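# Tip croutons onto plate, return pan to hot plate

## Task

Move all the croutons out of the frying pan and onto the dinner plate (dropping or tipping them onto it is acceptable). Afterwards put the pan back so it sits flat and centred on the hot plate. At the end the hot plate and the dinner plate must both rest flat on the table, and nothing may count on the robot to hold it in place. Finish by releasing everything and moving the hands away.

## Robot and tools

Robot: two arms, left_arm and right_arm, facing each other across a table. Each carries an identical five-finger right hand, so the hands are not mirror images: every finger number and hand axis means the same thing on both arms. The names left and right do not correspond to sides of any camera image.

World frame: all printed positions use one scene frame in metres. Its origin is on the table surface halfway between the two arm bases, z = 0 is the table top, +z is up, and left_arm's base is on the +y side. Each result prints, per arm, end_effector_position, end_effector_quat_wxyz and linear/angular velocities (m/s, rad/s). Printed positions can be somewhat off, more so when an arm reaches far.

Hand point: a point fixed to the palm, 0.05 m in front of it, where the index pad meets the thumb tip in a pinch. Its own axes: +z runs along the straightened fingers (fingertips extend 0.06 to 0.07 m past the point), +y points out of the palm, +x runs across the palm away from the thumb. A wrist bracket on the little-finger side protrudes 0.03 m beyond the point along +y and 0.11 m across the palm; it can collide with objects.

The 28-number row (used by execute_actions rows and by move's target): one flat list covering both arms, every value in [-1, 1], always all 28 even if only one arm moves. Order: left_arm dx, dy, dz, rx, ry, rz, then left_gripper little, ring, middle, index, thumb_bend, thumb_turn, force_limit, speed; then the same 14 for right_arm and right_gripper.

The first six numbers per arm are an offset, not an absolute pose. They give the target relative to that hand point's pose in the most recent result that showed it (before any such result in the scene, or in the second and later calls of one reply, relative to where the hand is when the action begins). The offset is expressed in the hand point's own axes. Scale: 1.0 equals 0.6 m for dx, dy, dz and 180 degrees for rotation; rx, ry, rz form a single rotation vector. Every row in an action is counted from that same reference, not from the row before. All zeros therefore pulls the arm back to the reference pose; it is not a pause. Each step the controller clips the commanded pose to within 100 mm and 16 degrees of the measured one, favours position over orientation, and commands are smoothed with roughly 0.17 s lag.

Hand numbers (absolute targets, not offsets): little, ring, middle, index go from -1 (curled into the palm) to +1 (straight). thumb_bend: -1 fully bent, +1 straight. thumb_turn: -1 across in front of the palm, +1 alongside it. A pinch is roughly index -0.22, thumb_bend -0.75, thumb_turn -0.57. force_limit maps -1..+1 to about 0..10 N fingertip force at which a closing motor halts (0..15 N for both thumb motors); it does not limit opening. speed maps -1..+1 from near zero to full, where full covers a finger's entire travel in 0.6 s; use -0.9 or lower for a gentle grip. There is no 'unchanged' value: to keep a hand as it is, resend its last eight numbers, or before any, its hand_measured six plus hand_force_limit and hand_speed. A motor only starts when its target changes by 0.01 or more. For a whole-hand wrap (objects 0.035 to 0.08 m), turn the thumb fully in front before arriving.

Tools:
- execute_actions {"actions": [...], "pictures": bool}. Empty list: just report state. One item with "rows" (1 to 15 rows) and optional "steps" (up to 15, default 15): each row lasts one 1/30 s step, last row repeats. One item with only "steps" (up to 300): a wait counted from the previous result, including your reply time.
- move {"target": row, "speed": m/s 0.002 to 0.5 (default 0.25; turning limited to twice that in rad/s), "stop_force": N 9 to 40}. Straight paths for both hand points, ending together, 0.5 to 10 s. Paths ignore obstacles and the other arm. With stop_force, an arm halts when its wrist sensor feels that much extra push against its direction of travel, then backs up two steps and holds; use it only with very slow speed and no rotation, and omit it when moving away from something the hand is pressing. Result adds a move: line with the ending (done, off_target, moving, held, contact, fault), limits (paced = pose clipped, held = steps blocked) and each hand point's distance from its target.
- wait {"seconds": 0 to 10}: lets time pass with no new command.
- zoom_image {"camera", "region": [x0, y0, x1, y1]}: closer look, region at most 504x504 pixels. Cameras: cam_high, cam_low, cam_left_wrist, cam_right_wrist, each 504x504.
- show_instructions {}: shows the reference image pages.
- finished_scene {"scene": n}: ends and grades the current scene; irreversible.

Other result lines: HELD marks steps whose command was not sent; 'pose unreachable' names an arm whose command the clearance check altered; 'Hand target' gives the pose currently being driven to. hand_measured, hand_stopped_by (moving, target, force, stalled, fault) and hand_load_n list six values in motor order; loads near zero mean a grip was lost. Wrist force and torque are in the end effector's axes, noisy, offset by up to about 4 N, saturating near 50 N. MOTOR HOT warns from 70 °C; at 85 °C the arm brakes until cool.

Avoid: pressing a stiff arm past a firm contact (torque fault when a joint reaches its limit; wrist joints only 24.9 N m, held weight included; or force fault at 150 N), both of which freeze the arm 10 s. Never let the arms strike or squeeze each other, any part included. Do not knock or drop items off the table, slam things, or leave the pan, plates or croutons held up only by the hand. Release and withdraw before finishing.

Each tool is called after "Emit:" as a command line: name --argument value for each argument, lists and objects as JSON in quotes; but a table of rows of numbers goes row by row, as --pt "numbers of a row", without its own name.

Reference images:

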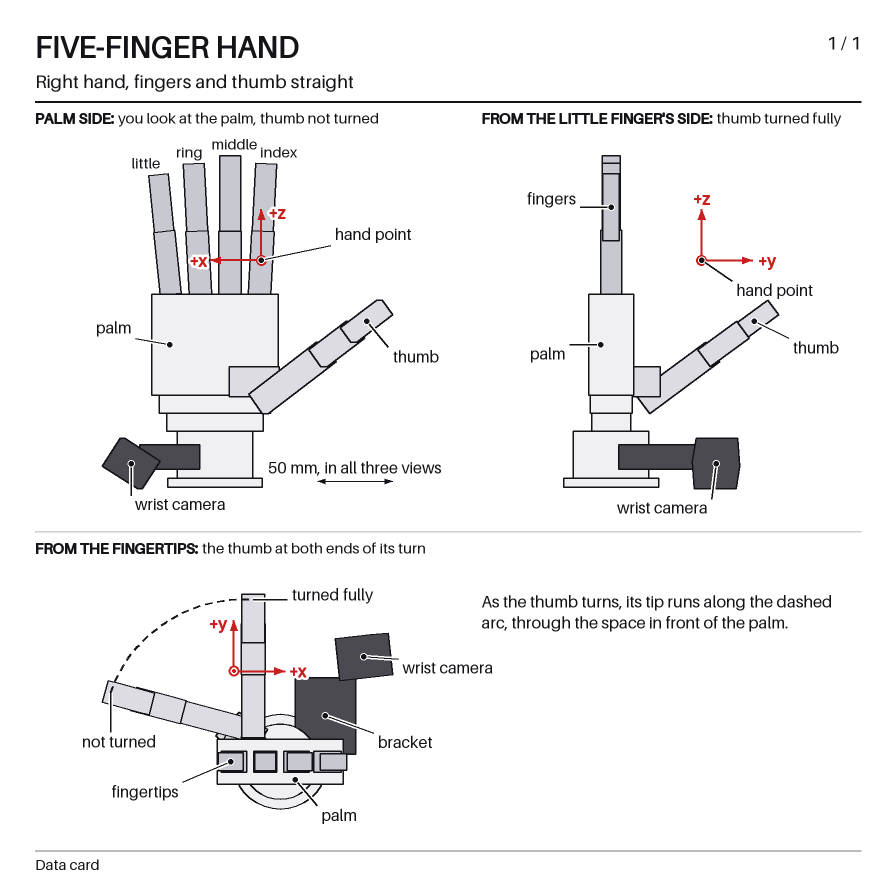

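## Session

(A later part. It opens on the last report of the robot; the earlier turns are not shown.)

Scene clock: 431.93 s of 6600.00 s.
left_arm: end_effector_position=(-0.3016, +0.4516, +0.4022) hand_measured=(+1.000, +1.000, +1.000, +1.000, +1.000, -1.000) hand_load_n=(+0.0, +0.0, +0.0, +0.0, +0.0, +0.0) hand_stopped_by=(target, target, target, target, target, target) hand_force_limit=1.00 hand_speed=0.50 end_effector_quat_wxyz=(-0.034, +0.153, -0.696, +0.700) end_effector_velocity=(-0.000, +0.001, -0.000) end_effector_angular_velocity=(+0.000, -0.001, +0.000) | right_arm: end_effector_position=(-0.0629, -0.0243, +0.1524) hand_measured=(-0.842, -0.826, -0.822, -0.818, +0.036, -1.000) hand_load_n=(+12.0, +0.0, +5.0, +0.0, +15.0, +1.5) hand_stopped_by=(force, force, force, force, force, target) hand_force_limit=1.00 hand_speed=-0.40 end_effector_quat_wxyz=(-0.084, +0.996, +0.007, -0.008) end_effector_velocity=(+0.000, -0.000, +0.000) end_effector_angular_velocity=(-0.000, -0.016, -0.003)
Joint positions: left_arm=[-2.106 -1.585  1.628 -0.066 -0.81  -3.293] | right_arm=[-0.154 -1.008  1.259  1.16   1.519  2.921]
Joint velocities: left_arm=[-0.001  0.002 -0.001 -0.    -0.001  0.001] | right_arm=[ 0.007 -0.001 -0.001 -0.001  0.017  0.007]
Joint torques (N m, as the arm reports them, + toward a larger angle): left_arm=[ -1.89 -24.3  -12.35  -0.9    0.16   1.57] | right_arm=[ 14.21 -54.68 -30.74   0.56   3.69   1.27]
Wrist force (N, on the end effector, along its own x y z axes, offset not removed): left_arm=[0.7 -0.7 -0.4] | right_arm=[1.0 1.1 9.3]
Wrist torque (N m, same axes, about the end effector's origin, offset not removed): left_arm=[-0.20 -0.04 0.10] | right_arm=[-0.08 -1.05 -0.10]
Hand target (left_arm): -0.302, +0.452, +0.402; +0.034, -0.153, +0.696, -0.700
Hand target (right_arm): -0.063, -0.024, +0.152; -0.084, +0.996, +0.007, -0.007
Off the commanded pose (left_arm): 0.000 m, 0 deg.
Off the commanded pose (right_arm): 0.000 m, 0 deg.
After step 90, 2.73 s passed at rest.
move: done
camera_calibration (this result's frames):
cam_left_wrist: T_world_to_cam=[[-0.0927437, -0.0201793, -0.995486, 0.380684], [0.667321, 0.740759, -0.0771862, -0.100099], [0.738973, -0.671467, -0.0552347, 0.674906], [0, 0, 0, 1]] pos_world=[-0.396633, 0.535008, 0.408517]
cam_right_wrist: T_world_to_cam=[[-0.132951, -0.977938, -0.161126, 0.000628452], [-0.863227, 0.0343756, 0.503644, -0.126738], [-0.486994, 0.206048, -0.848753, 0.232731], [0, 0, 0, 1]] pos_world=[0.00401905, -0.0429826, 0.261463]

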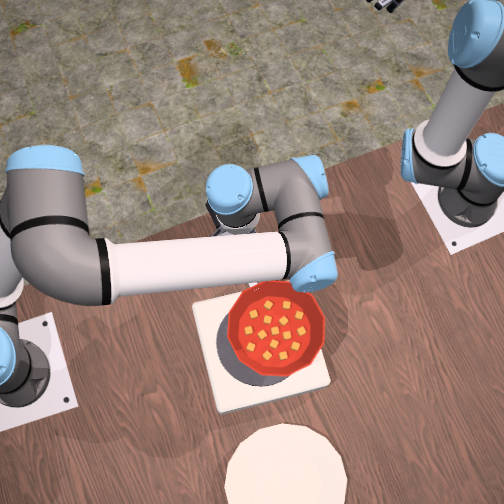

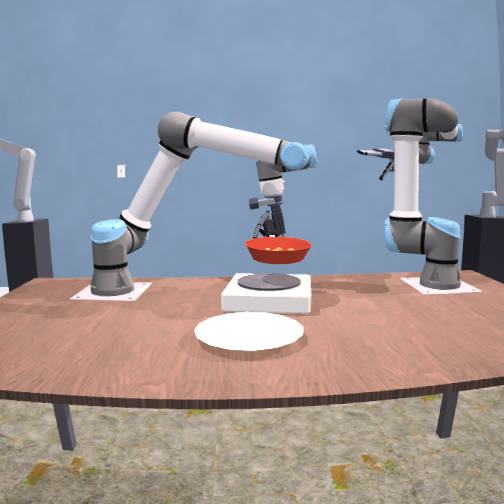

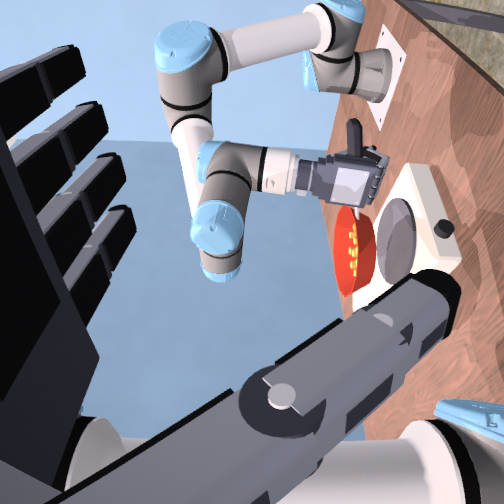

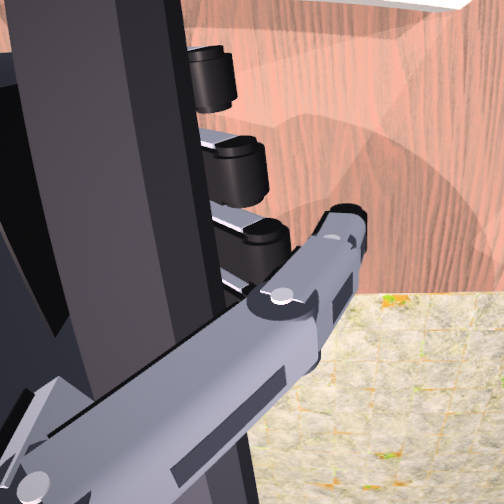

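Emit:
move --target '[0,0,0,0,0,0,1,1,1,1,1,-1,1,0.5, 0,-0.014,-0.082,0,0,0,-0.97,-0.97,-0.97,-0.97,-0.97,-1,1,-0.4]' --speed 0.05

Scene clock: 460.60 s of 6600.00 s.
left_arm: end_effector_position=(-0.3016, +0.4516, +0.4022) hand_measured=(+1.000, +1.000, +1.000, +1.000, +1.000, -1.000) hand_load_n=(+0.0, +0.0, +0.0, +0.0, +0.0, +0.0) hand_stopped_by=(target, target, target, target, target, target) hand_force_limit=1.00 hand_speed=0.50 end_effector_quat_wxyz=(-0.034, +0.153, -0.696, +0.700) end_effector_velocity=(-0.000, +0.000, -0.000) end_effector_angular_velocity=(-0.000, +0.001, -0.001) | right_arm: end_effector_position=(-0.0622, -0.0243, +0.2020) hand_measured=(-0.842, -0.892, -0.834, -0.970, +0.034, -1.000) hand_load_n=(+10.5, +11.0, +11.0, +0.0, +15.5, +1.0) hand_stopped_by=(force, force, force, target, force, target) hand_force_limit=1.00 hand_speed=-0.40 end_effector_quat_wxyz=(-0.084, +0.996, +0.007, -0.008) end_effector_velocity=(+0.000, +0.000, +0.003) end_effector_angular_velocity=(+0.000, +0.001, -0.002)
Joint positions: left_arm=[-2.106 -1.585  1.628 -0.066 -0.81  -3.293] | right_arm=[-0.155 -1.032  1.168  1.275  1.519  2.919]
Joint velocities: left_arm=[-0.001 -0.     0.     0.    -0.    -0.001] | right_arm=[-0.001 -0.    -0.006  0.006 -0.001  0.001]
Joint torques (N m, as the arm reports them, + toward a larger angle): left_arm=[ -2.28 -24.23 -12.43  -0.87   0.21   1.56] | right_arm=[-12.05 -53.82 -31.01   3.39  -2.08  -1.85]
Wrist force (N, on the end effector, along its own x y z axes, offset not removed): left_arm=[0.7 0.3 -2.1] | right_arm=[0.5 -2.4 5.6]
Wrist torque (N m, same axes, about the end effector's origin, offset not removed): left_arm=[0.10 -0.01 0.05] | right_arm=[-0.78 -1.04 0.17]
Hand target (left_arm): -0.302, +0.452, +0.402; +0.034, -0.153, +0.696, -0.700
Hand target (right_arm): -0.062, -0.024, +0.202; -0.084, +0.996, +0.007, -0.008
Off the commanded pose (left_arm): 0.000 m, 0 deg.
Off the commanded pose (right_arm): 0.000 m, 0 deg.
After step 90, 24.23 s passed at rest.
move: done
camera_calibration (this result's frames):
cam_left_wrist: T_world_to_cam=[[-0.0927438, -0.020179, -0.995486, 0.380684], [0.667321, 0.74076, -0.0771862, -0.100099], [0.738973, -0.671467, -0.055235, 0.674906], [0, 0, 0, 1]] pos_world=[-0.396633, 0.535008, 0.408517]
cam_right_wrist: T_world_to_cam=[[-0.132958, -0.97793, -0.161166, 0.00873091], [-0.863231, 0.0343621, 0.503639, -0.151112], [-0.486986, 0.206086, -0.848748, 0.275143], [0, 0, 0, 1]] pos_world=[0.00470687, -0.0429724, 0.31104]

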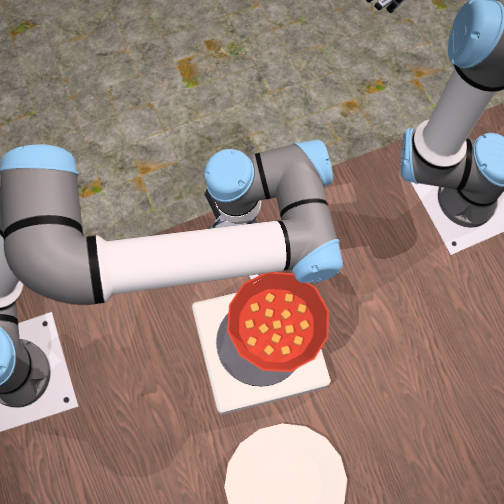

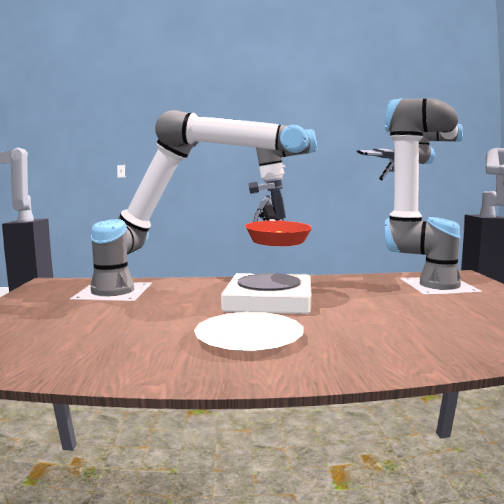

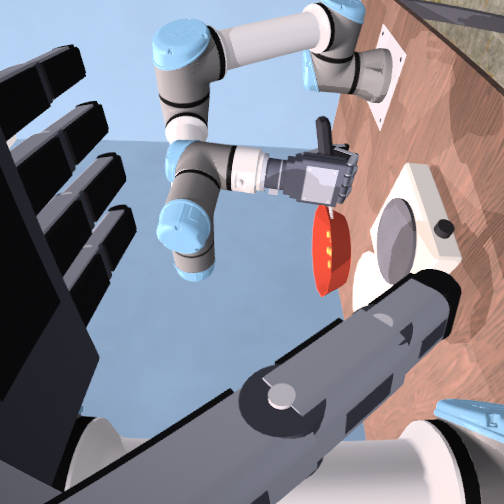

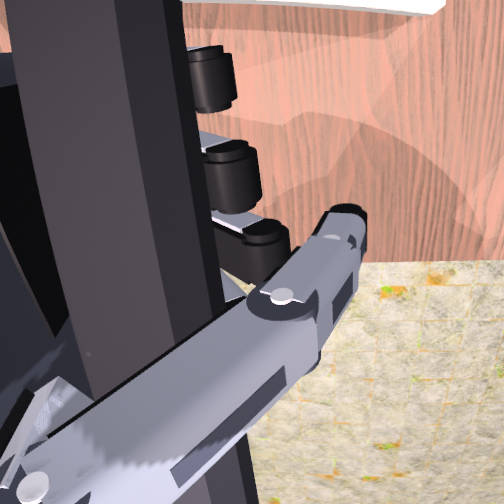

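Emit:
execute_actions --actions '[]'

Scene clock: 473.97 s of 6600.00 s.
left_arm: end_effector_position=(-0.3016, +0.4516, +0.4022) hand_measured=(+1.000, +1.000, +1.000, +1.000, +1.000, -1.000) hand_load_n=(+0.0, +0.0, +0.0, +0.0, +0.0, +0.0) hand_stopped_by=(target, target, target, target, target, target) hand_force_limit=1.00 hand_speed=0.50 end_effector_quat_wxyz=(-0.034, +0.153, -0.696, +0.700) end_effector_velocity=(+0.001, -0.001, -0.000) end_effector_angular_velocity=(-0.000, -0.000, +0.003) | right_arm: end_effector_position=(-0.0622, -0.0242, +0.2023) hand_measured=(-0.842, -0.892, -0.834, -0.970, +0.034, -1.000) hand_load_n=(+10.5, +11.0, +11.0, +0.0, +15.5, +1.0) hand_stopped_by=(force, force, force, target, force, target) hand_force_limit=1.00 hand_speed=-0.40 end_effector_quat_wxyz=(-0.084, +0.996, +0.007, -0.008) end_effector_velocity=(+0.000, -0.000, -0.000) end_effector_angular_velocity=(-0.000, -0.001, +0.000)
Joint positions: left_arm=[-2.106 -1.585  1.628 -0.066 -0.81  -3.293] | right_arm=[-0.155 -1.032  1.167  1.276  1.519  2.919]
Joint velocities: left_arm=[ 0.001 -0.001  0.001  0.    -0.001  0.   ] | right_arm=[ 0.     0.     0.    -0.001  0.001 -0.   ]
Joint torques (N m, as the arm reports them, + toward a larger angle): left_arm=[ -1.85 -24.51 -12.47  -0.82   0.14   1.62] | right_arm=[-11.31 -52.91 -32.28   3.5   -2.08  -1.81]
Wrist force (N, on the end effector, along its own x y z axes, offset not removed): left_arm=[2.6 -0.1 -0.8] | right_arm=[1.1 -1.0 4.0]
Wrist torque (N m, same axes, about the end effector's origin, offset not removed): left_arm=[-0.11 -0.25 0.17] | right_arm=[-0.40 -1.18 0.33]
Hand target (left_arm): -0.302, +0.452, +0.402; +0.034, -0.153, +0.696, -0.700
Hand target (right_arm): -0.062, -0.024, +0.202; -0.084, +0.996, +0.007, -0.008
Off the commanded pose (left_arm): 0.000 m, 0 deg.
Off the commanded pose (right_arm): 0.000 m, 0 deg.
Steps of this call (steps 1 to 90: nothing new was sent; then 10.37 s passed at rest). Readings (end_effector_position | what the end effector reports):
1: left_arm (-0.3016, +0.4516, +0.4022) | right_arm (-0.0622, -0.0243, +0.2021) | left_arm hand_measured=(+1.000, +1.000, +1.000, +1.000, +1.000, -1.000) hand_load_n=(+0.0, +0.0, +0.0, +0.0, +0.0, +0.0) hand_stopped_by=(target, target, target, target, target, target) hand_force_limit=1.00 hand_speed=0.50 | right_arm hand_measured=(-0.842, -0.892, -0.834, -0.970, +0.034, -1.000) hand_load_n=(+10.5, +11.0, +11.0, +0.0, +15.5, +1.0) hand_stopped_by=(force, force, force, target, force, target) hand_force_limit=1.00 hand_speed=-0.40
2: left_arm (-0.3016, +0.4516, +0.4022) | right_arm (-0.0622, -0.0242, +0.2021) | left_arm hand_measured=(+1.000, +1.000, +1.000, +1.000, +1.000, -1.000) hand_load_n=(+0.0, +0.0, +0.0, +0.0, +0.0, +0.0) hand_stopped_by=(target, target, target, target, target, target) hand_force_limit=1.00 hand_speed=0.50 | right_arm hand_measured=(-0.842, -0.892, -0.834, -0.970, +0.034, -1.000) hand_load_n=(+10.5, +11.0, +11.0, +0.0, +15.5, +1.0) hand_stopped_by=(force, force, force, target, force, target) hand_force_limit=1.00 hand_speed=-0.40
4: left_arm (-0.3016, +0.4516, +0.4022) | right_arm (-0.0622, -0.0242, +0.2022) | left_arm hand_measured=(+1.000, +1.000, +1.000, +1.000, +1.000, -1.000) hand_load_n=(+0.0, +0.0, +0.0, +0.0, +0.0, +0.0) hand_stopped_by=(target, target, target, target, target, target) hand_force_limit=1.00 hand_speed=0.50 | right_arm hand_measured=(-0.842, -0.892, -0.834, -0.970, +0.034, -1.000) hand_load_n=(+10.5, +11.0, +11.0, +0.0, +15.5, +1.0) hand_stopped_by=(force, force, force, target, force, target) hand_force_limit=1.00 hand_speed=-0.40
8: left_arm (-0.3016, +0.4516, +0.4022) | right_arm (-0.0622, -0.0242, +0.2023) | left_arm hand_measured=(+1.000, +1.000, +1.000, +1.000, +1.000, -1.000) hand_load_n=(+0.0, +0.0, +0.0, +0.0, +0.0, +0.0) hand_stopped_by=(target, target, target, target, target, target) hand_force_limit=1.00 hand_speed=0.50 | right_arm hand_measured=(-0.842, -0.892, -0.834, -0.970, +0.034, -1.000) hand_load_n=(+10.5, +11.0, +11.0, +0.0, +15.5, +1.0) hand_stopped_by=(force, force, force, target, force, target) hand_force_limit=1.00 hand_speed=-0.40
90: the state above
camera_calibration (this result's frames):
cam_left_wrist: T_world_to_cam=[[-0.0927439, -0.0201791, -0.995485, 0.380684], [0.667321, 0.74076, -0.0771863, -0.100099], [0.738973, -0.671467, -0.055235, 0.674906], [0, 0, 0, 1]] pos_world=[-0.396633, 0.535008, 0.408517]
cam_right_wrist: T_world_to_cam=[[-0.132953, -0.977937, -0.161132, 0.00878579], [-0.863226, 0.0343727, 0.503647, -0.151274], [-0.486996, 0.206055, -0.84875, 0.275423], [0, 0, 0, 1]] pos_world=[0.00471462, -0.0429605, 0.311369]

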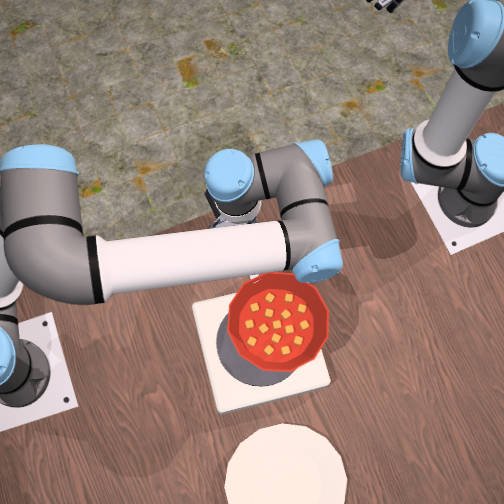

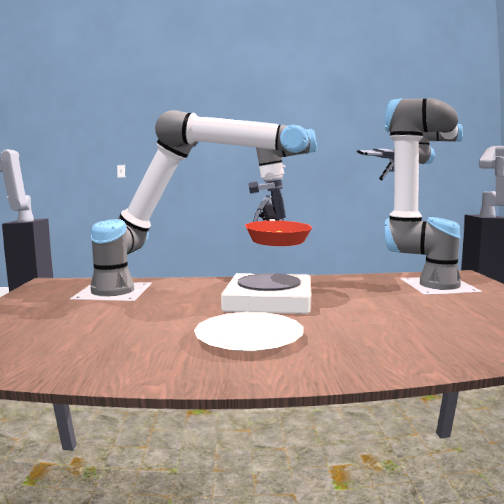

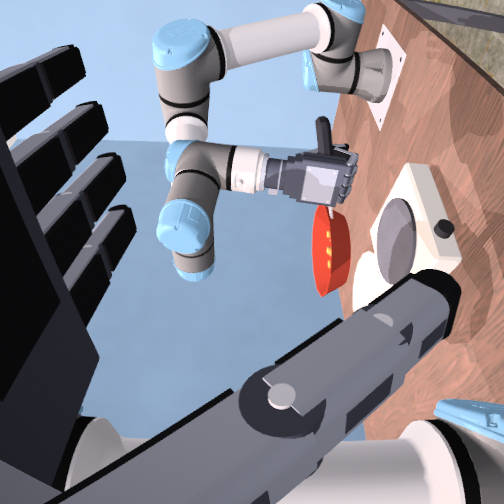

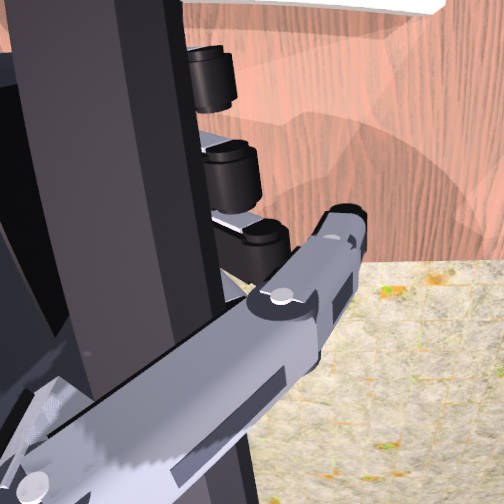

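Emit:
move --target '[0,0,0,0,0,0,1,1,1,1,1,-1,1,0.5, 0.96,0.429,-0.087,-0.009,-0.102,-0.601,-0.97,-0.97,-0.97,-0.97,-0.97,-1,1,-0.4]' --speed 0.15

Scene clock: 493.10 s of 6600.00 s.
left_arm: end_effector_position=(-0.3016, +0.4516, +0.4022) hand_measured=(+1.000, +1.000, +1.000, +1.000, +1.000, -1.000) hand_load_n=(+0.0, +0.0, +0.0, +0.0, +0.0, +0.0) hand_stopped_by=(target, target, target, target, target, target) hand_force_limit=1.00 hand_speed=0.50 end_effector_quat_wxyz=(-0.034, +0.153, -0.696, +0.700) end_effector_velocity=(+0.000, -0.000, -0.000) end_effector_angular_velocity=(+0.001, -0.001, +0.002) | right_arm: end_effector_position=(+0.5169, -0.2781, +0.2023) hand_measured=(-0.842, -0.892, -0.834, -0.970, +0.034, -1.000) hand_load_n=(+11.0, +11.0, +11.0, +0.0, +15.5, +1.0) hand_stopped_by=(force, force, force, target, force, target) hand_force_limit=1.00 hand_speed=-0.40 end_effector_quat_wxyz=(-0.043, +0.568, +0.818, -0.073) end_effector_velocity=(+0.003, -0.001, -0.000) end_effector_angular_velocity=(-0.001, +0.002, +0.006)
Joint positions: left_arm=[-2.106 -1.585  1.628 -0.066 -0.81  -3.293] | right_arm=[-1.236 -0.909  1.051  1.595  1.597 -0.078]
Joint velocities: left_arm=[ 0.002 -0.    -0.    -0.001  0.     0.002] | right_arm=[-0.003  0.006 -0.008  0.004  0.002 -0.009]
Joint torques (N m, as the arm reports them, + toward a larger angle): left_arm=[ -1.82 -24.   -12.1   -0.88   0.22   1.42] | right_arm=[-10.52 -34.21 -32.86   4.27   1.86  -2.14]
Wrist force (N, on the end effector, along its own x y z axes, offset not removed): left_arm=[1.0 -1.3 -0.2] | right_arm=[-0.5 -3.3 5.2]
Wrist torque (N m, same axes, about the end effector's origin, offset not removed): left_arm=[-0.28 -0.04 0.05] | right_arm=[-0.70 -1.00 -0.13]
Hand target (left_arm): -0.302, +0.452, +0.402; +0.034, -0.153, +0.696, -0.700
Hand target (right_arm): +0.517, -0.278, +0.202; -0.043, +0.568, +0.819, -0.073
Off the commanded pose (left_arm): 0.000 m, 0 deg.
Off the commanded pose (right_arm): 0.001 m, 0 deg.
After step 90, 9.20 s passed at rest.
move: done
camera_calibration (this result's frames):
cam_left_wrist: T_world_to_cam=[[-0.0927438, -0.0201791, -0.995486, 0.380684], [0.667321, 0.74076, -0.0771862, -0.100099], [0.738973, -0.671467, -0.0552349, 0.674906], [0, 0, 0, 1]] pos_world=[-0.396633, 0.535008, 0.408517]
cam_right_wrist: T_world_to_cam=[[0.965411, 0.204027, -0.162339, -0.401322], [0.258818, -0.825185, 0.502078, -0.461339], [-0.0315223, -0.526728, -0.849449, 0.170632], [0, 0, 0, 1]] pos_world=[0.512223, -0.208933, 0.311421]

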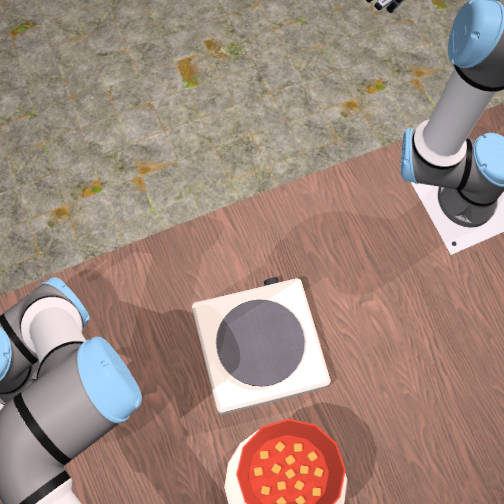

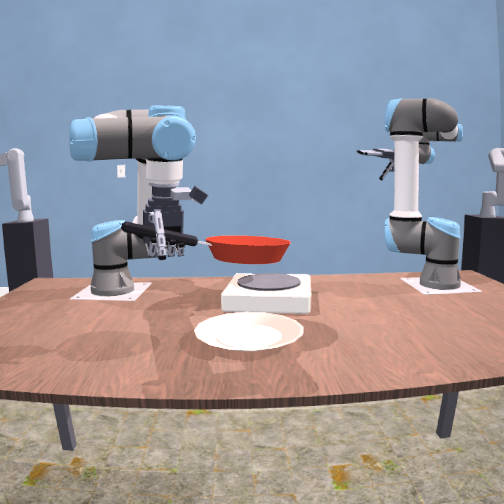

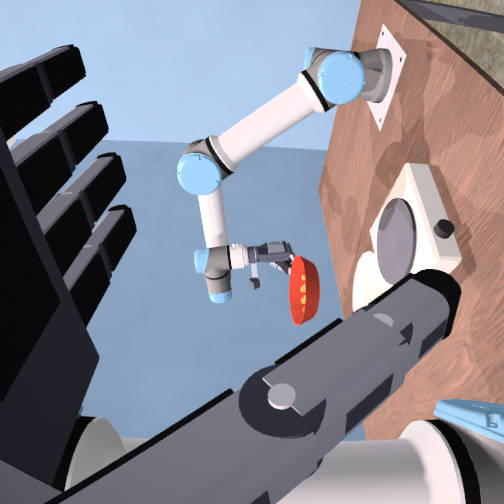

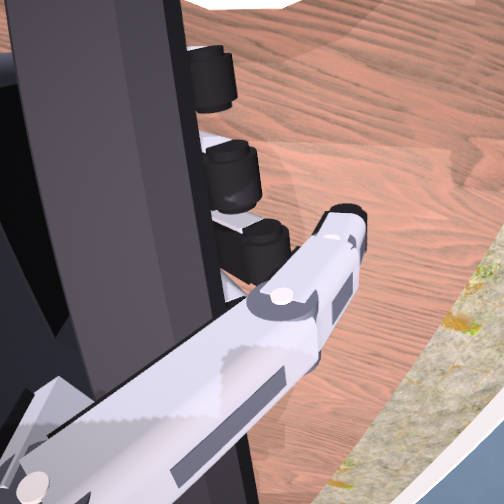

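Emit:
move --target '[0,0,0,0,0,0,1,1,1,1,1,-1,1,0.5, 0,0.045,0.032,-0.39,0,0,-0.97,-0.97,-0.97,-0.97,-0.97,-1,1,-0.4]' --speed 0.15

Scene clock: 513.83 s of 6600.00 s.
left_arm: end_effector_position=(-0.3016, +0.4516, +0.4022) hand_measured=(+1.000, +1.000, +1.000, +1.000, +1.000, -1.000) hand_load_n=(+0.0, +0.0, +0.0, +0.0, +0.0, +0.0) hand_stopped_by=(target, target, target, target, target, target) hand_force_limit=1.00 hand_speed=0.50 end_effector_quat_wxyz=(-0.034, +0.153, -0.696, +0.700) end_effector_velocity=(+0.000, -0.001, -0.000) end_effector_angular_velocity=(-0.000, -0.001, +0.002) | right_arm: end_effector_position=(+0.5390, -0.2702, +0.1786) hand_measured=(-0.842, -0.892, -0.834, -0.970, +0.034, -1.000) hand_load_n=(+8.5, +10.0, +11.0, +0.5, +15.5, +1.5) hand_stopped_by=(force, force, force, target, force, target) hand_force_limit=1.00 hand_speed=-0.40 end_effector_quat_wxyz=(+0.292, +0.490, +0.712, +0.410) end_effector_velocity=(+0.001, -0.000, -0.001) end_effector_angular_velocity=(+0.006, -0.014, -0.001)
Joint positions: left_arm=[-2.106 -1.585  1.628 -0.066 -0.81  -3.293] | right_arm=[-1.293 -1.379  2.05  -0.151  1.458 -0.081]
Joint velocities: left_arm=[ 0.002  0.     0.     0.    -0.     0.001] | right_arm=[-0.001  0.003  0.011 -0.029 -0.002  0.002]
Joint torques (N m, as the arm reports them, + toward a larger angle): left_arm=[ -1.97 -23.82 -12.29  -0.86   0.12   1.37] | right_arm=[-12.25 -14.54  -7.95  -2.8   -3.69   2.61]
Wrist force (N, on the end effector, along its own x y z axes, offset not removed): left_arm=[1.2 0.0 -1.3] | right_arm=[2.9 -2.3 1.5]
Wrist torque (N m, same axes, about the end effector's origin, offset not removed): left_arm=[0.05 0.00 0.12] | right_arm=[0.35 -1.04 -0.57]
Hand target (left_arm): -0.302, +0.452, +0.402; +0.034, -0.153, +0.696, -0.700
Hand target (right_arm): +0.539, -0.270, +0.178; +0.292, +0.489, +0.712, +0.411
Off the commanded pose (left_arm): 0.000 m, 0 deg.
Off the commanded pose (right_arm): 0.000 m, 0 deg.
After step 90, 13.17 s passed at rest.
move: done
camera_calibration (this result's frames):
cam_left_wrist: T_world_to_cam=[[-0.0927437, -0.0201791, -0.995486, 0.380684], [0.667321, 0.740759, -0.0771862, -0.100099], [0.738973, -0.671467, -0.0552348, 0.674906], [0, 0, 0, 1]] pos_world=[-0.396633, 0.535008, 0.408517]
cam_right_wrist: T_world_to_cam=[[0.502535, 0.0462869, 0.863317, -0.404418], [-0.142585, -0.980455, 0.135566, -0.208769], [0.852718, -0.191223, -0.486113, -0.295482], [0, 0, 0, 1]] pos_world=[0.42543, -0.242472, 0.233806]

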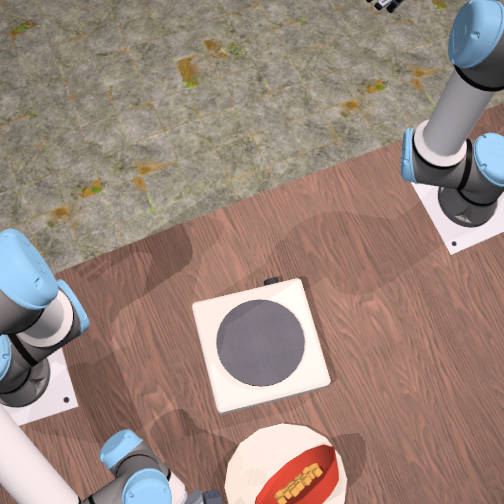

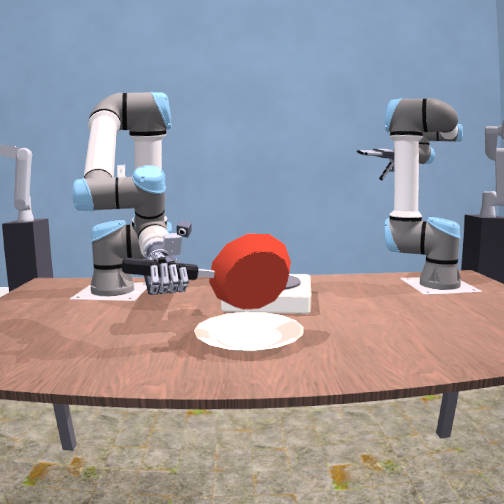

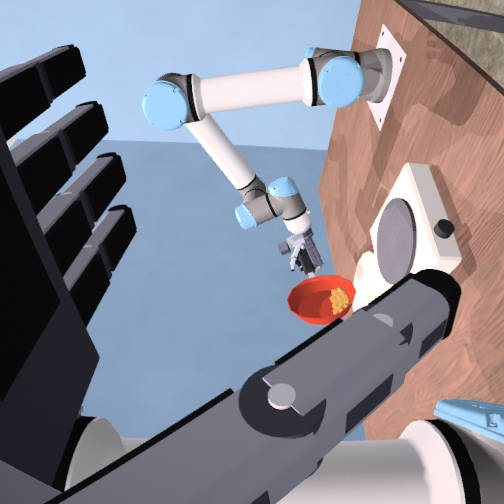

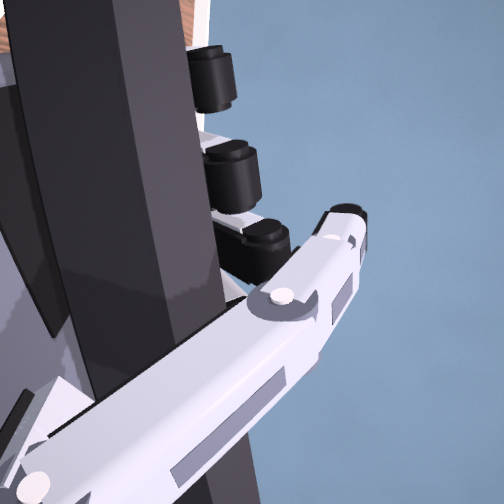

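Emit:
move --target '[0,0,0,0,0,0,1,1,1,1,1,-1,1,0.5, 0,0,0,-0.11,0,0,-0.97,-0.97,-0.97,-0.97,-0.97,-1,1,-0.4]' --speed 0.06

Scene clock: 522.30 s of 6600.00 s.
left_arm: end_effector_position=(-0.3016, +0.4516, +0.4022) hand_measured=(+1.000, +1.000, +1.000, +1.000, +1.000, -1.000) hand_load_n=(+0.0, +0.0, +0.0, +0.0, +0.0, +0.0) hand_stopped_by=(target, target, target, target, target, target) hand_force_limit=1.00 hand_speed=0.50 end_effector_quat_wxyz=(-0.034, +0.153, -0.696, +0.700) end_effector_velocity=(+0.001, -0.001, +0.000) end_effector_angular_velocity=(-0.000, +0.000, +0.002) | right_arm: end_effector_position=(+0.5391, -0.2702, +0.1786) hand_measured=(-0.842, -0.892, -0.834, -0.970, +0.034, -1.000) hand_load_n=(+7.0, +9.5, +11.0, +1.5, +15.0, +2.0) hand_stopped_by=(force, force, force, target, force, target) hand_force_limit=1.00 hand_speed=-0.40 end_effector_quat_wxyz=(+0.371, +0.432, +0.632, +0.526) end_effector_velocity=(-0.000, -0.000, -0.000) end_effector_angular_velocity=(+0.006, -0.013, -0.000)
Joint positions: left_arm=[-2.106 -1.585  1.628 -0.066 -0.81  -3.293] | right_arm=[-1.301 -1.31   2.235 -0.75   1.43  -0.039]
Joint velocities: left_arm=[ 0.002 -0.001  0.001  0.    -0.    -0.   ] | right_arm=[ 0.     0.007  0.006 -0.027  0.     0.003]
Joint torques (N m, as the arm reports them, + toward a larger angle): left_arm=[ -1.96 -24.06 -11.78  -0.8    0.2    1.38] | right_arm=[-11.61 -15.3   -5.37  -3.82  -2.95   2.73]
Wrist force (N, on the end effector, along its own x y z axes, offset not removed): left_arm=[2.4 -2.1 -1.5] | right_arm=[2.8 -3.1 -6.1]
Wrist torque (N m, same axes, about the end effector's origin, offset not removed): left_arm=[-0.33 -0.18 0.08] | right_arm=[0.67 -0.45 -0.96]
Hand target (left_arm): -0.302, +0.452, +0.402; +0.034, -0.153, +0.696, -0.700
Hand target (right_arm): +0.539, -0.270, +0.179; +0.372, +0.432, +0.631, +0.526
Off the commanded pose (left_arm): 0.000 m, 0 deg.
Off the commanded pose (right_arm): 0.000 m, 0 deg.
After step 90, 2.27 s passed at rest.
move: done
camera_calibration (this result's frames):
cam_left_wrist: T_world_to_cam=[[-0.0927438, -0.0201791, -0.995486, 0.380684], [0.667321, 0.740759, -0.0771862, -0.100099], [0.738973, -0.671467, -0.0552349, 0.674906], [0, 0, 0, 1]] pos_world=[-0.396633, 0.535008, 0.408517]
cam_right_wrist: T_world_to_cam=[[0.203447, -0.0637169, 0.977011, -0.2932], [-0.1547, -0.987437, -0.0321831, -0.174131], [0.966787, -0.144596, -0.210748, -0.393644], [0, 0, 0, 1]] pos_world=[0.413282, -0.247544, 0.197896]

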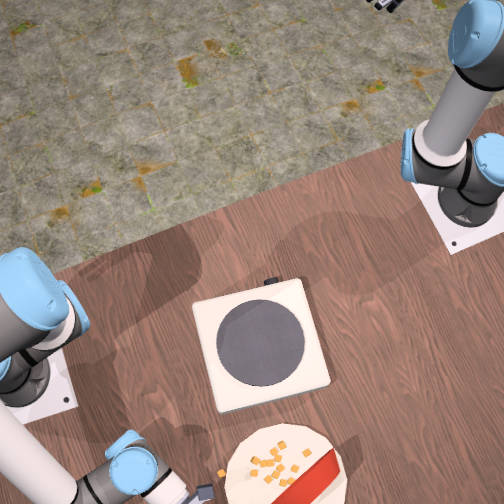

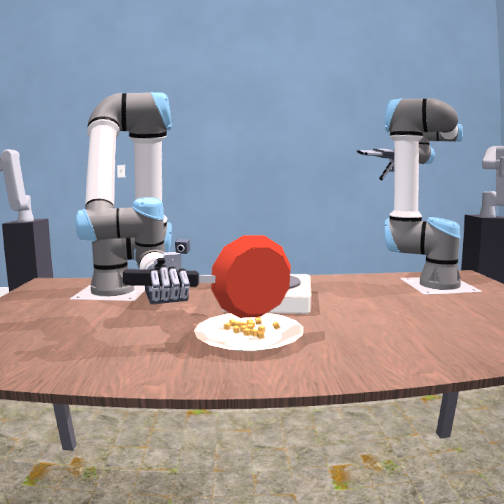

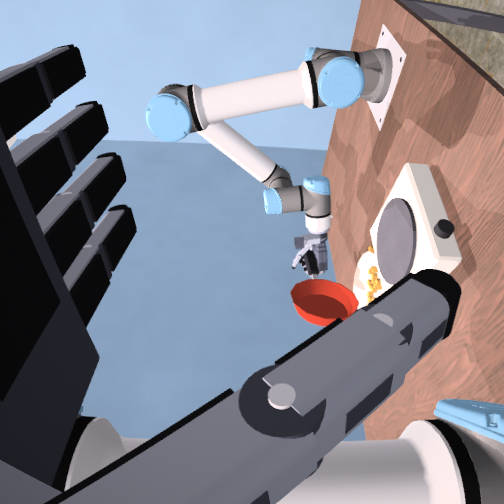

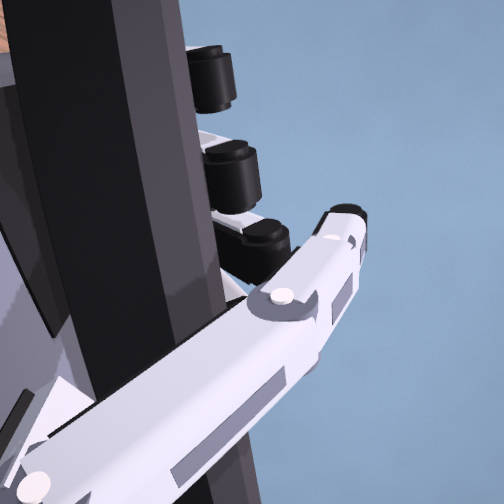

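Emit:
move --target '[0,0,0,0,0,0,1,1,1,1,1,-1,1,0.5, 0,0.066,-0.011,0.5,0,0,-0.97,-0.97,-0.97,-0.97,-0.97,-1,1,-0.4]' --speed 0.2

Emit:
zoom_image --camera "cam_high" --region '[180,380,400,504]'

Scene clock: 530.77 s of 6600.00 s.
left_arm: end_effector_position=(-0.3016, +0.4516, +0.4022) hand_measured=(+1.000, +1.000, +1.000, +1.000, +1.000, -1.000) hand_load_n=(+0.0, +0.0, +0.0, +0.0, +0.0, +0.0) hand_stopped_by=(target, target, target, target, target, target) hand_force_limit=1.00 hand_speed=0.50 end_effector_quat_wxyz=(-0.034, +0.153, -0.696, +0.700) end_effector_velocity=(+0.000, -0.001, +0.000) end_effector_angular_velocity=(+0.001, -0.001, +0.000) | right_arm: end_effector_position=(+0.5389, -0.2696, +0.2191) hand_measured=(-0.842, -0.892, -0.834, -0.970, +0.034, -1.000) hand_load_n=(+9.5, +10.0, +11.0, +0.5, +15.0, +1.5) hand_stopped_by=(force, force, force, target, force, target) hand_force_limit=1.00 hand_speed=-0.40 end_effector_quat_wxyz=(-0.043, +0.568, +0.818, -0.074) end_effector_velocity=(+0.000, +0.000, +0.000) end_effector_angular_velocity=(-0.007, +0.017, -0.003)
Joint positions: left_arm=[-2.106 -1.585  1.628 -0.066 -0.81  -3.293] | right_arm=[-1.232 -0.844  0.899  1.685  1.597 -0.074]
Joint velocities: left_arm=[ 0.002 -0.    -0.001 -0.     0.001  0.002] | right_arm=[ 0.001  0.015 -0.022  0.026  0.001  0.004]
Joint torques (N m, as the arm reports them, + toward a larger angle): left_arm=[ -1.63 -23.58 -12.14  -0.68   0.21   1.48] | right_arm=[ 13.09 -37.2  -30.43   4.3    1.82   1.13]
Wrist force (N, on the end effector, along its own x y z axes, offset not removed): left_arm=[1.0 -0.1 -1.1] | right_arm=[2.7 2.3 3.2]
Wrist torque (N m, same axes, about the end effector's origin, offset not removed): left_arm=[-0.04 -0.03 0.09] | right_arm=[0.23 -1.17 0.25]
Hand target (left_arm): -0.302, +0.452, +0.402; +0.034, -0.153, +0.696, -0.700
Hand target (right_arm): +0.539, -0.270, +0.219; -0.044, +0.568, +0.818, -0.075
Off the commanded pose (left_arm): 0.000 m, 0 deg.
Off the commanded pose (right_arm): 0.000 m, 0 deg.
After step 90, 1.00 s passed at rest.
move: done
camera_calibration (this result's frames):
cam_left_wrist: T_world_to_cam=[[-0.0927439, -0.020179, -0.995486, 0.380684], [0.667321, 0.74076, -0.0771862, -0.100099], [0.738973, -0.671467, -0.055235, 0.674906], [0, 0, 0, 1]] pos_world=[-0.396633, 0.535008, 0.408517]
cam_right_wrist: T_world_to_cam=[[0.965137, 0.204017, -0.163973, -0.421036], [0.259678, -0.824895, 0.502111, -0.468875], [-0.0328217, -0.527187, -0.849115, 0.190558], [0, 0, 0, 1]] pos_world=[0.534369, -0.200415, 0.328195]

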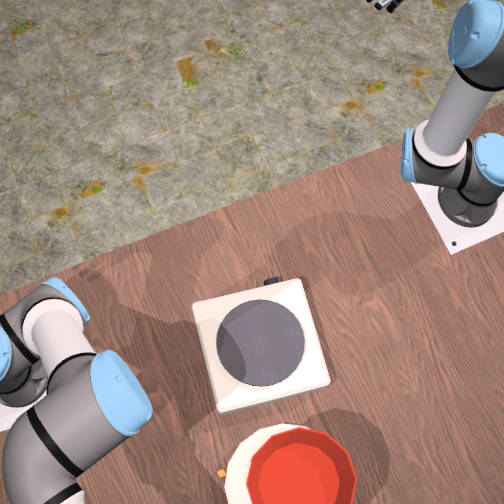

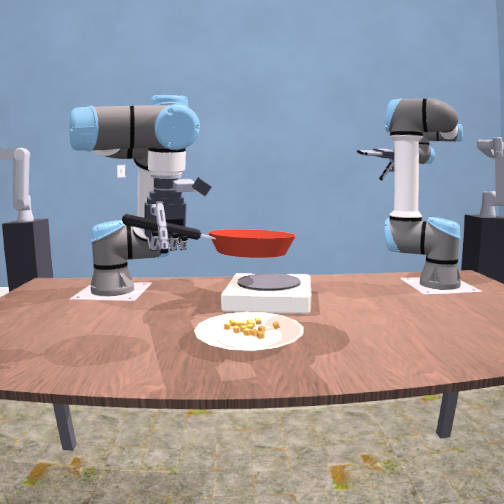

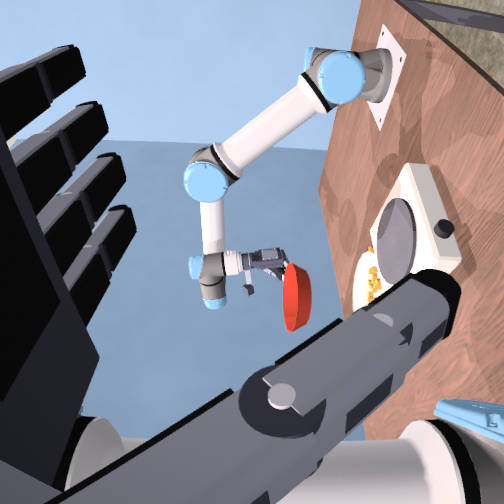

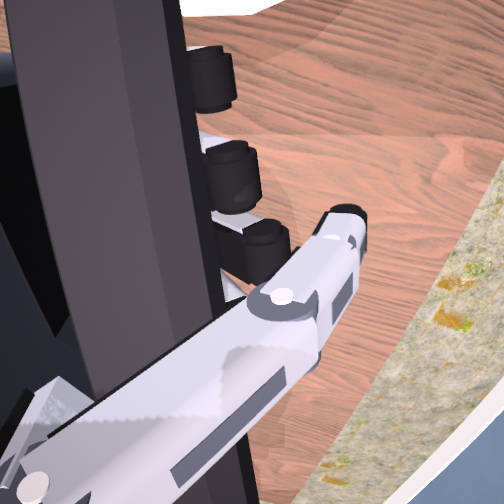

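Region (180, 380, 400, 504) of cam_high's 504x504 image, scaled by 2.291, with more detail than that image has; it fills the top 284 rows of this view, and the rest is white.

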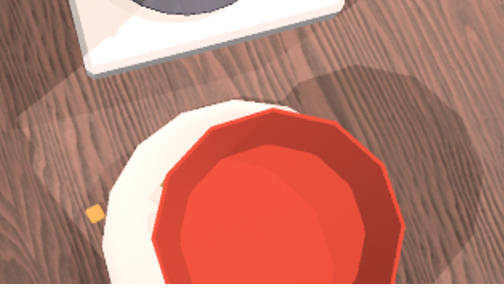

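Emit:
move --target '[0,0,0,0,0,0,1,1,1,1,1,-1,1,0.5, 0.698,-0.80,0.162,0.009,0.104,0.601,-0.97,-0.97,-0.97,-0.97,-0.97,-1,1,-0.4]' --speed 0.25

Scene clock: 546.63 s of 6600.00 s.
left_arm: end_effector_position=(-0.3016, +0.4516, +0.4022) hand_measured=(+1.000, +1.000, +1.000, +1.000, +1.000, -1.000) hand_load_n=(+0.0, +0.0, +0.0, +0.0, +0.0, +0.0) hand_stopped_by=(target, target, target, target, target, target) hand_force_limit=1.00 hand_speed=0.50 end_effector_quat_wxyz=(-0.034, +0.153, -0.696, +0.700) end_effector_velocity=(+0.000, +0.001, +0.000) end_effector_angular_velocity=(+0.001, +0.000, -0.000) | right_arm: end_effector_position=(-0.0656, -0.0494, +0.1980) hand_measured=(-0.842, -0.892, -0.834, -0.970, +0.034, -1.000) hand_load_n=(+9.5, +10.5, +11.0, +0.5, +15.0, +1.5) hand_stopped_by=(force, force, force, target, force, target) hand_force_limit=1.00 hand_speed=-0.40 end_effector_quat_wxyz=(-0.086, +0.996, +0.006, -0.007) end_effector_velocity=(-0.002, +0.001, -0.000) end_effector_angular_velocity=(-0.002, -0.001, -0.008)
Joint positions: left_arm=[-2.106 -1.585  1.628 -0.066 -0.81  -3.293] | right_arm=[-0.159 -1.097  1.277  1.227  1.519  2.916]
Joint velocities: left_arm=[-0.002 -0.001 -0.001  0.    -0.001  0.001] | right_arm=[ 0.006  0.004 -0.005  0.002  0.003  0.013]
Joint torques (N m, as the arm reports them, + toward a larger angle): left_arm=[ -1.82 -23.59 -12.4   -0.94   0.22   1.41] | right_arm=[ 11.9  -25.56 -31.16   3.62   3.65   1.44]
Wrist force (N, on the end effector, along its own x y z axes, offset not removed): left_arm=[1.0 -1.4 -1.6] | right_arm=[0.9 -2.0 1.3]
Wrist torque (N m, same axes, about the end effector's origin, offset not removed): left_arm=[-0.14 0.04 0.00] | right_arm=[-0.45 -1.03 0.16]
Hand target (left_arm): -0.302, +0.452, +0.402; +0.034, -0.153, +0.696, -0.700
Hand target (right_arm): -0.066, -0.049, +0.198; -0.086, +0.996, +0.006, -0.007
Off the commanded pose (left_arm): 0.000 m, 0 deg.
Off the commanded pose (right_arm): 0.001 m, 0 deg.
After step 90, 8.40 s passed at rest.
move: done
camera_calibration (this result's frames):
cam_left_wrist: T_world_to_cam=[[-0.0927437, -0.0201791, -0.995486, 0.380684], [0.667321, 0.740759, -0.0771862, -0.100099], [0.738973, -0.671467, -0.0552349, 0.674906], [0, 0, 0, 1]] pos_world=[-0.396633, 0.535008, 0.408517]
cam_right_wrist: T_world_to_cam=[[-0.133649, -0.977151, -0.165272, -0.0161435], [-0.863855, 0.0331365, 0.50265, -0.151077], [-0.485688, 0.209949, -0.848545, 0.27553], [0, 0, 0, 1]] pos_world=[0.0011553, -0.0686158, 0.30707]

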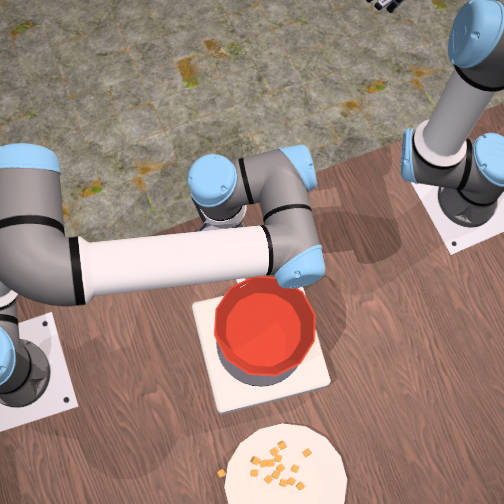

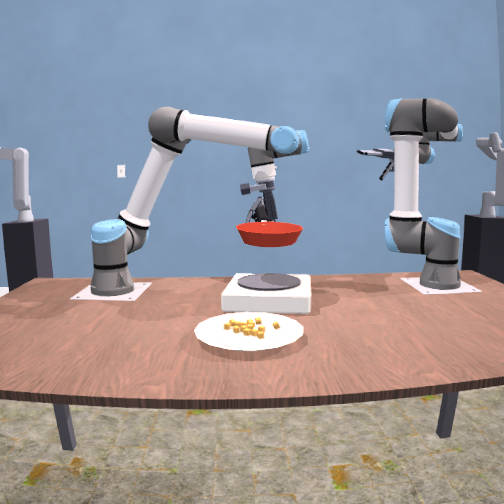

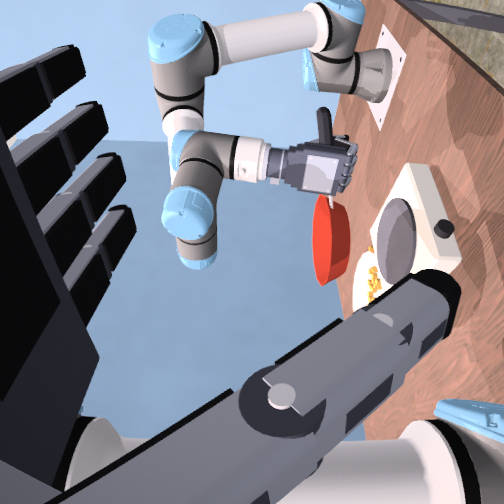

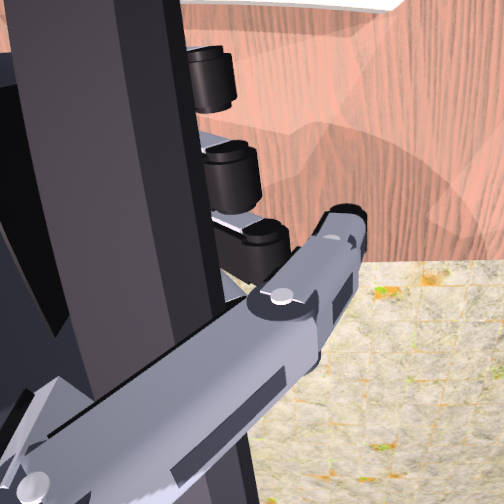

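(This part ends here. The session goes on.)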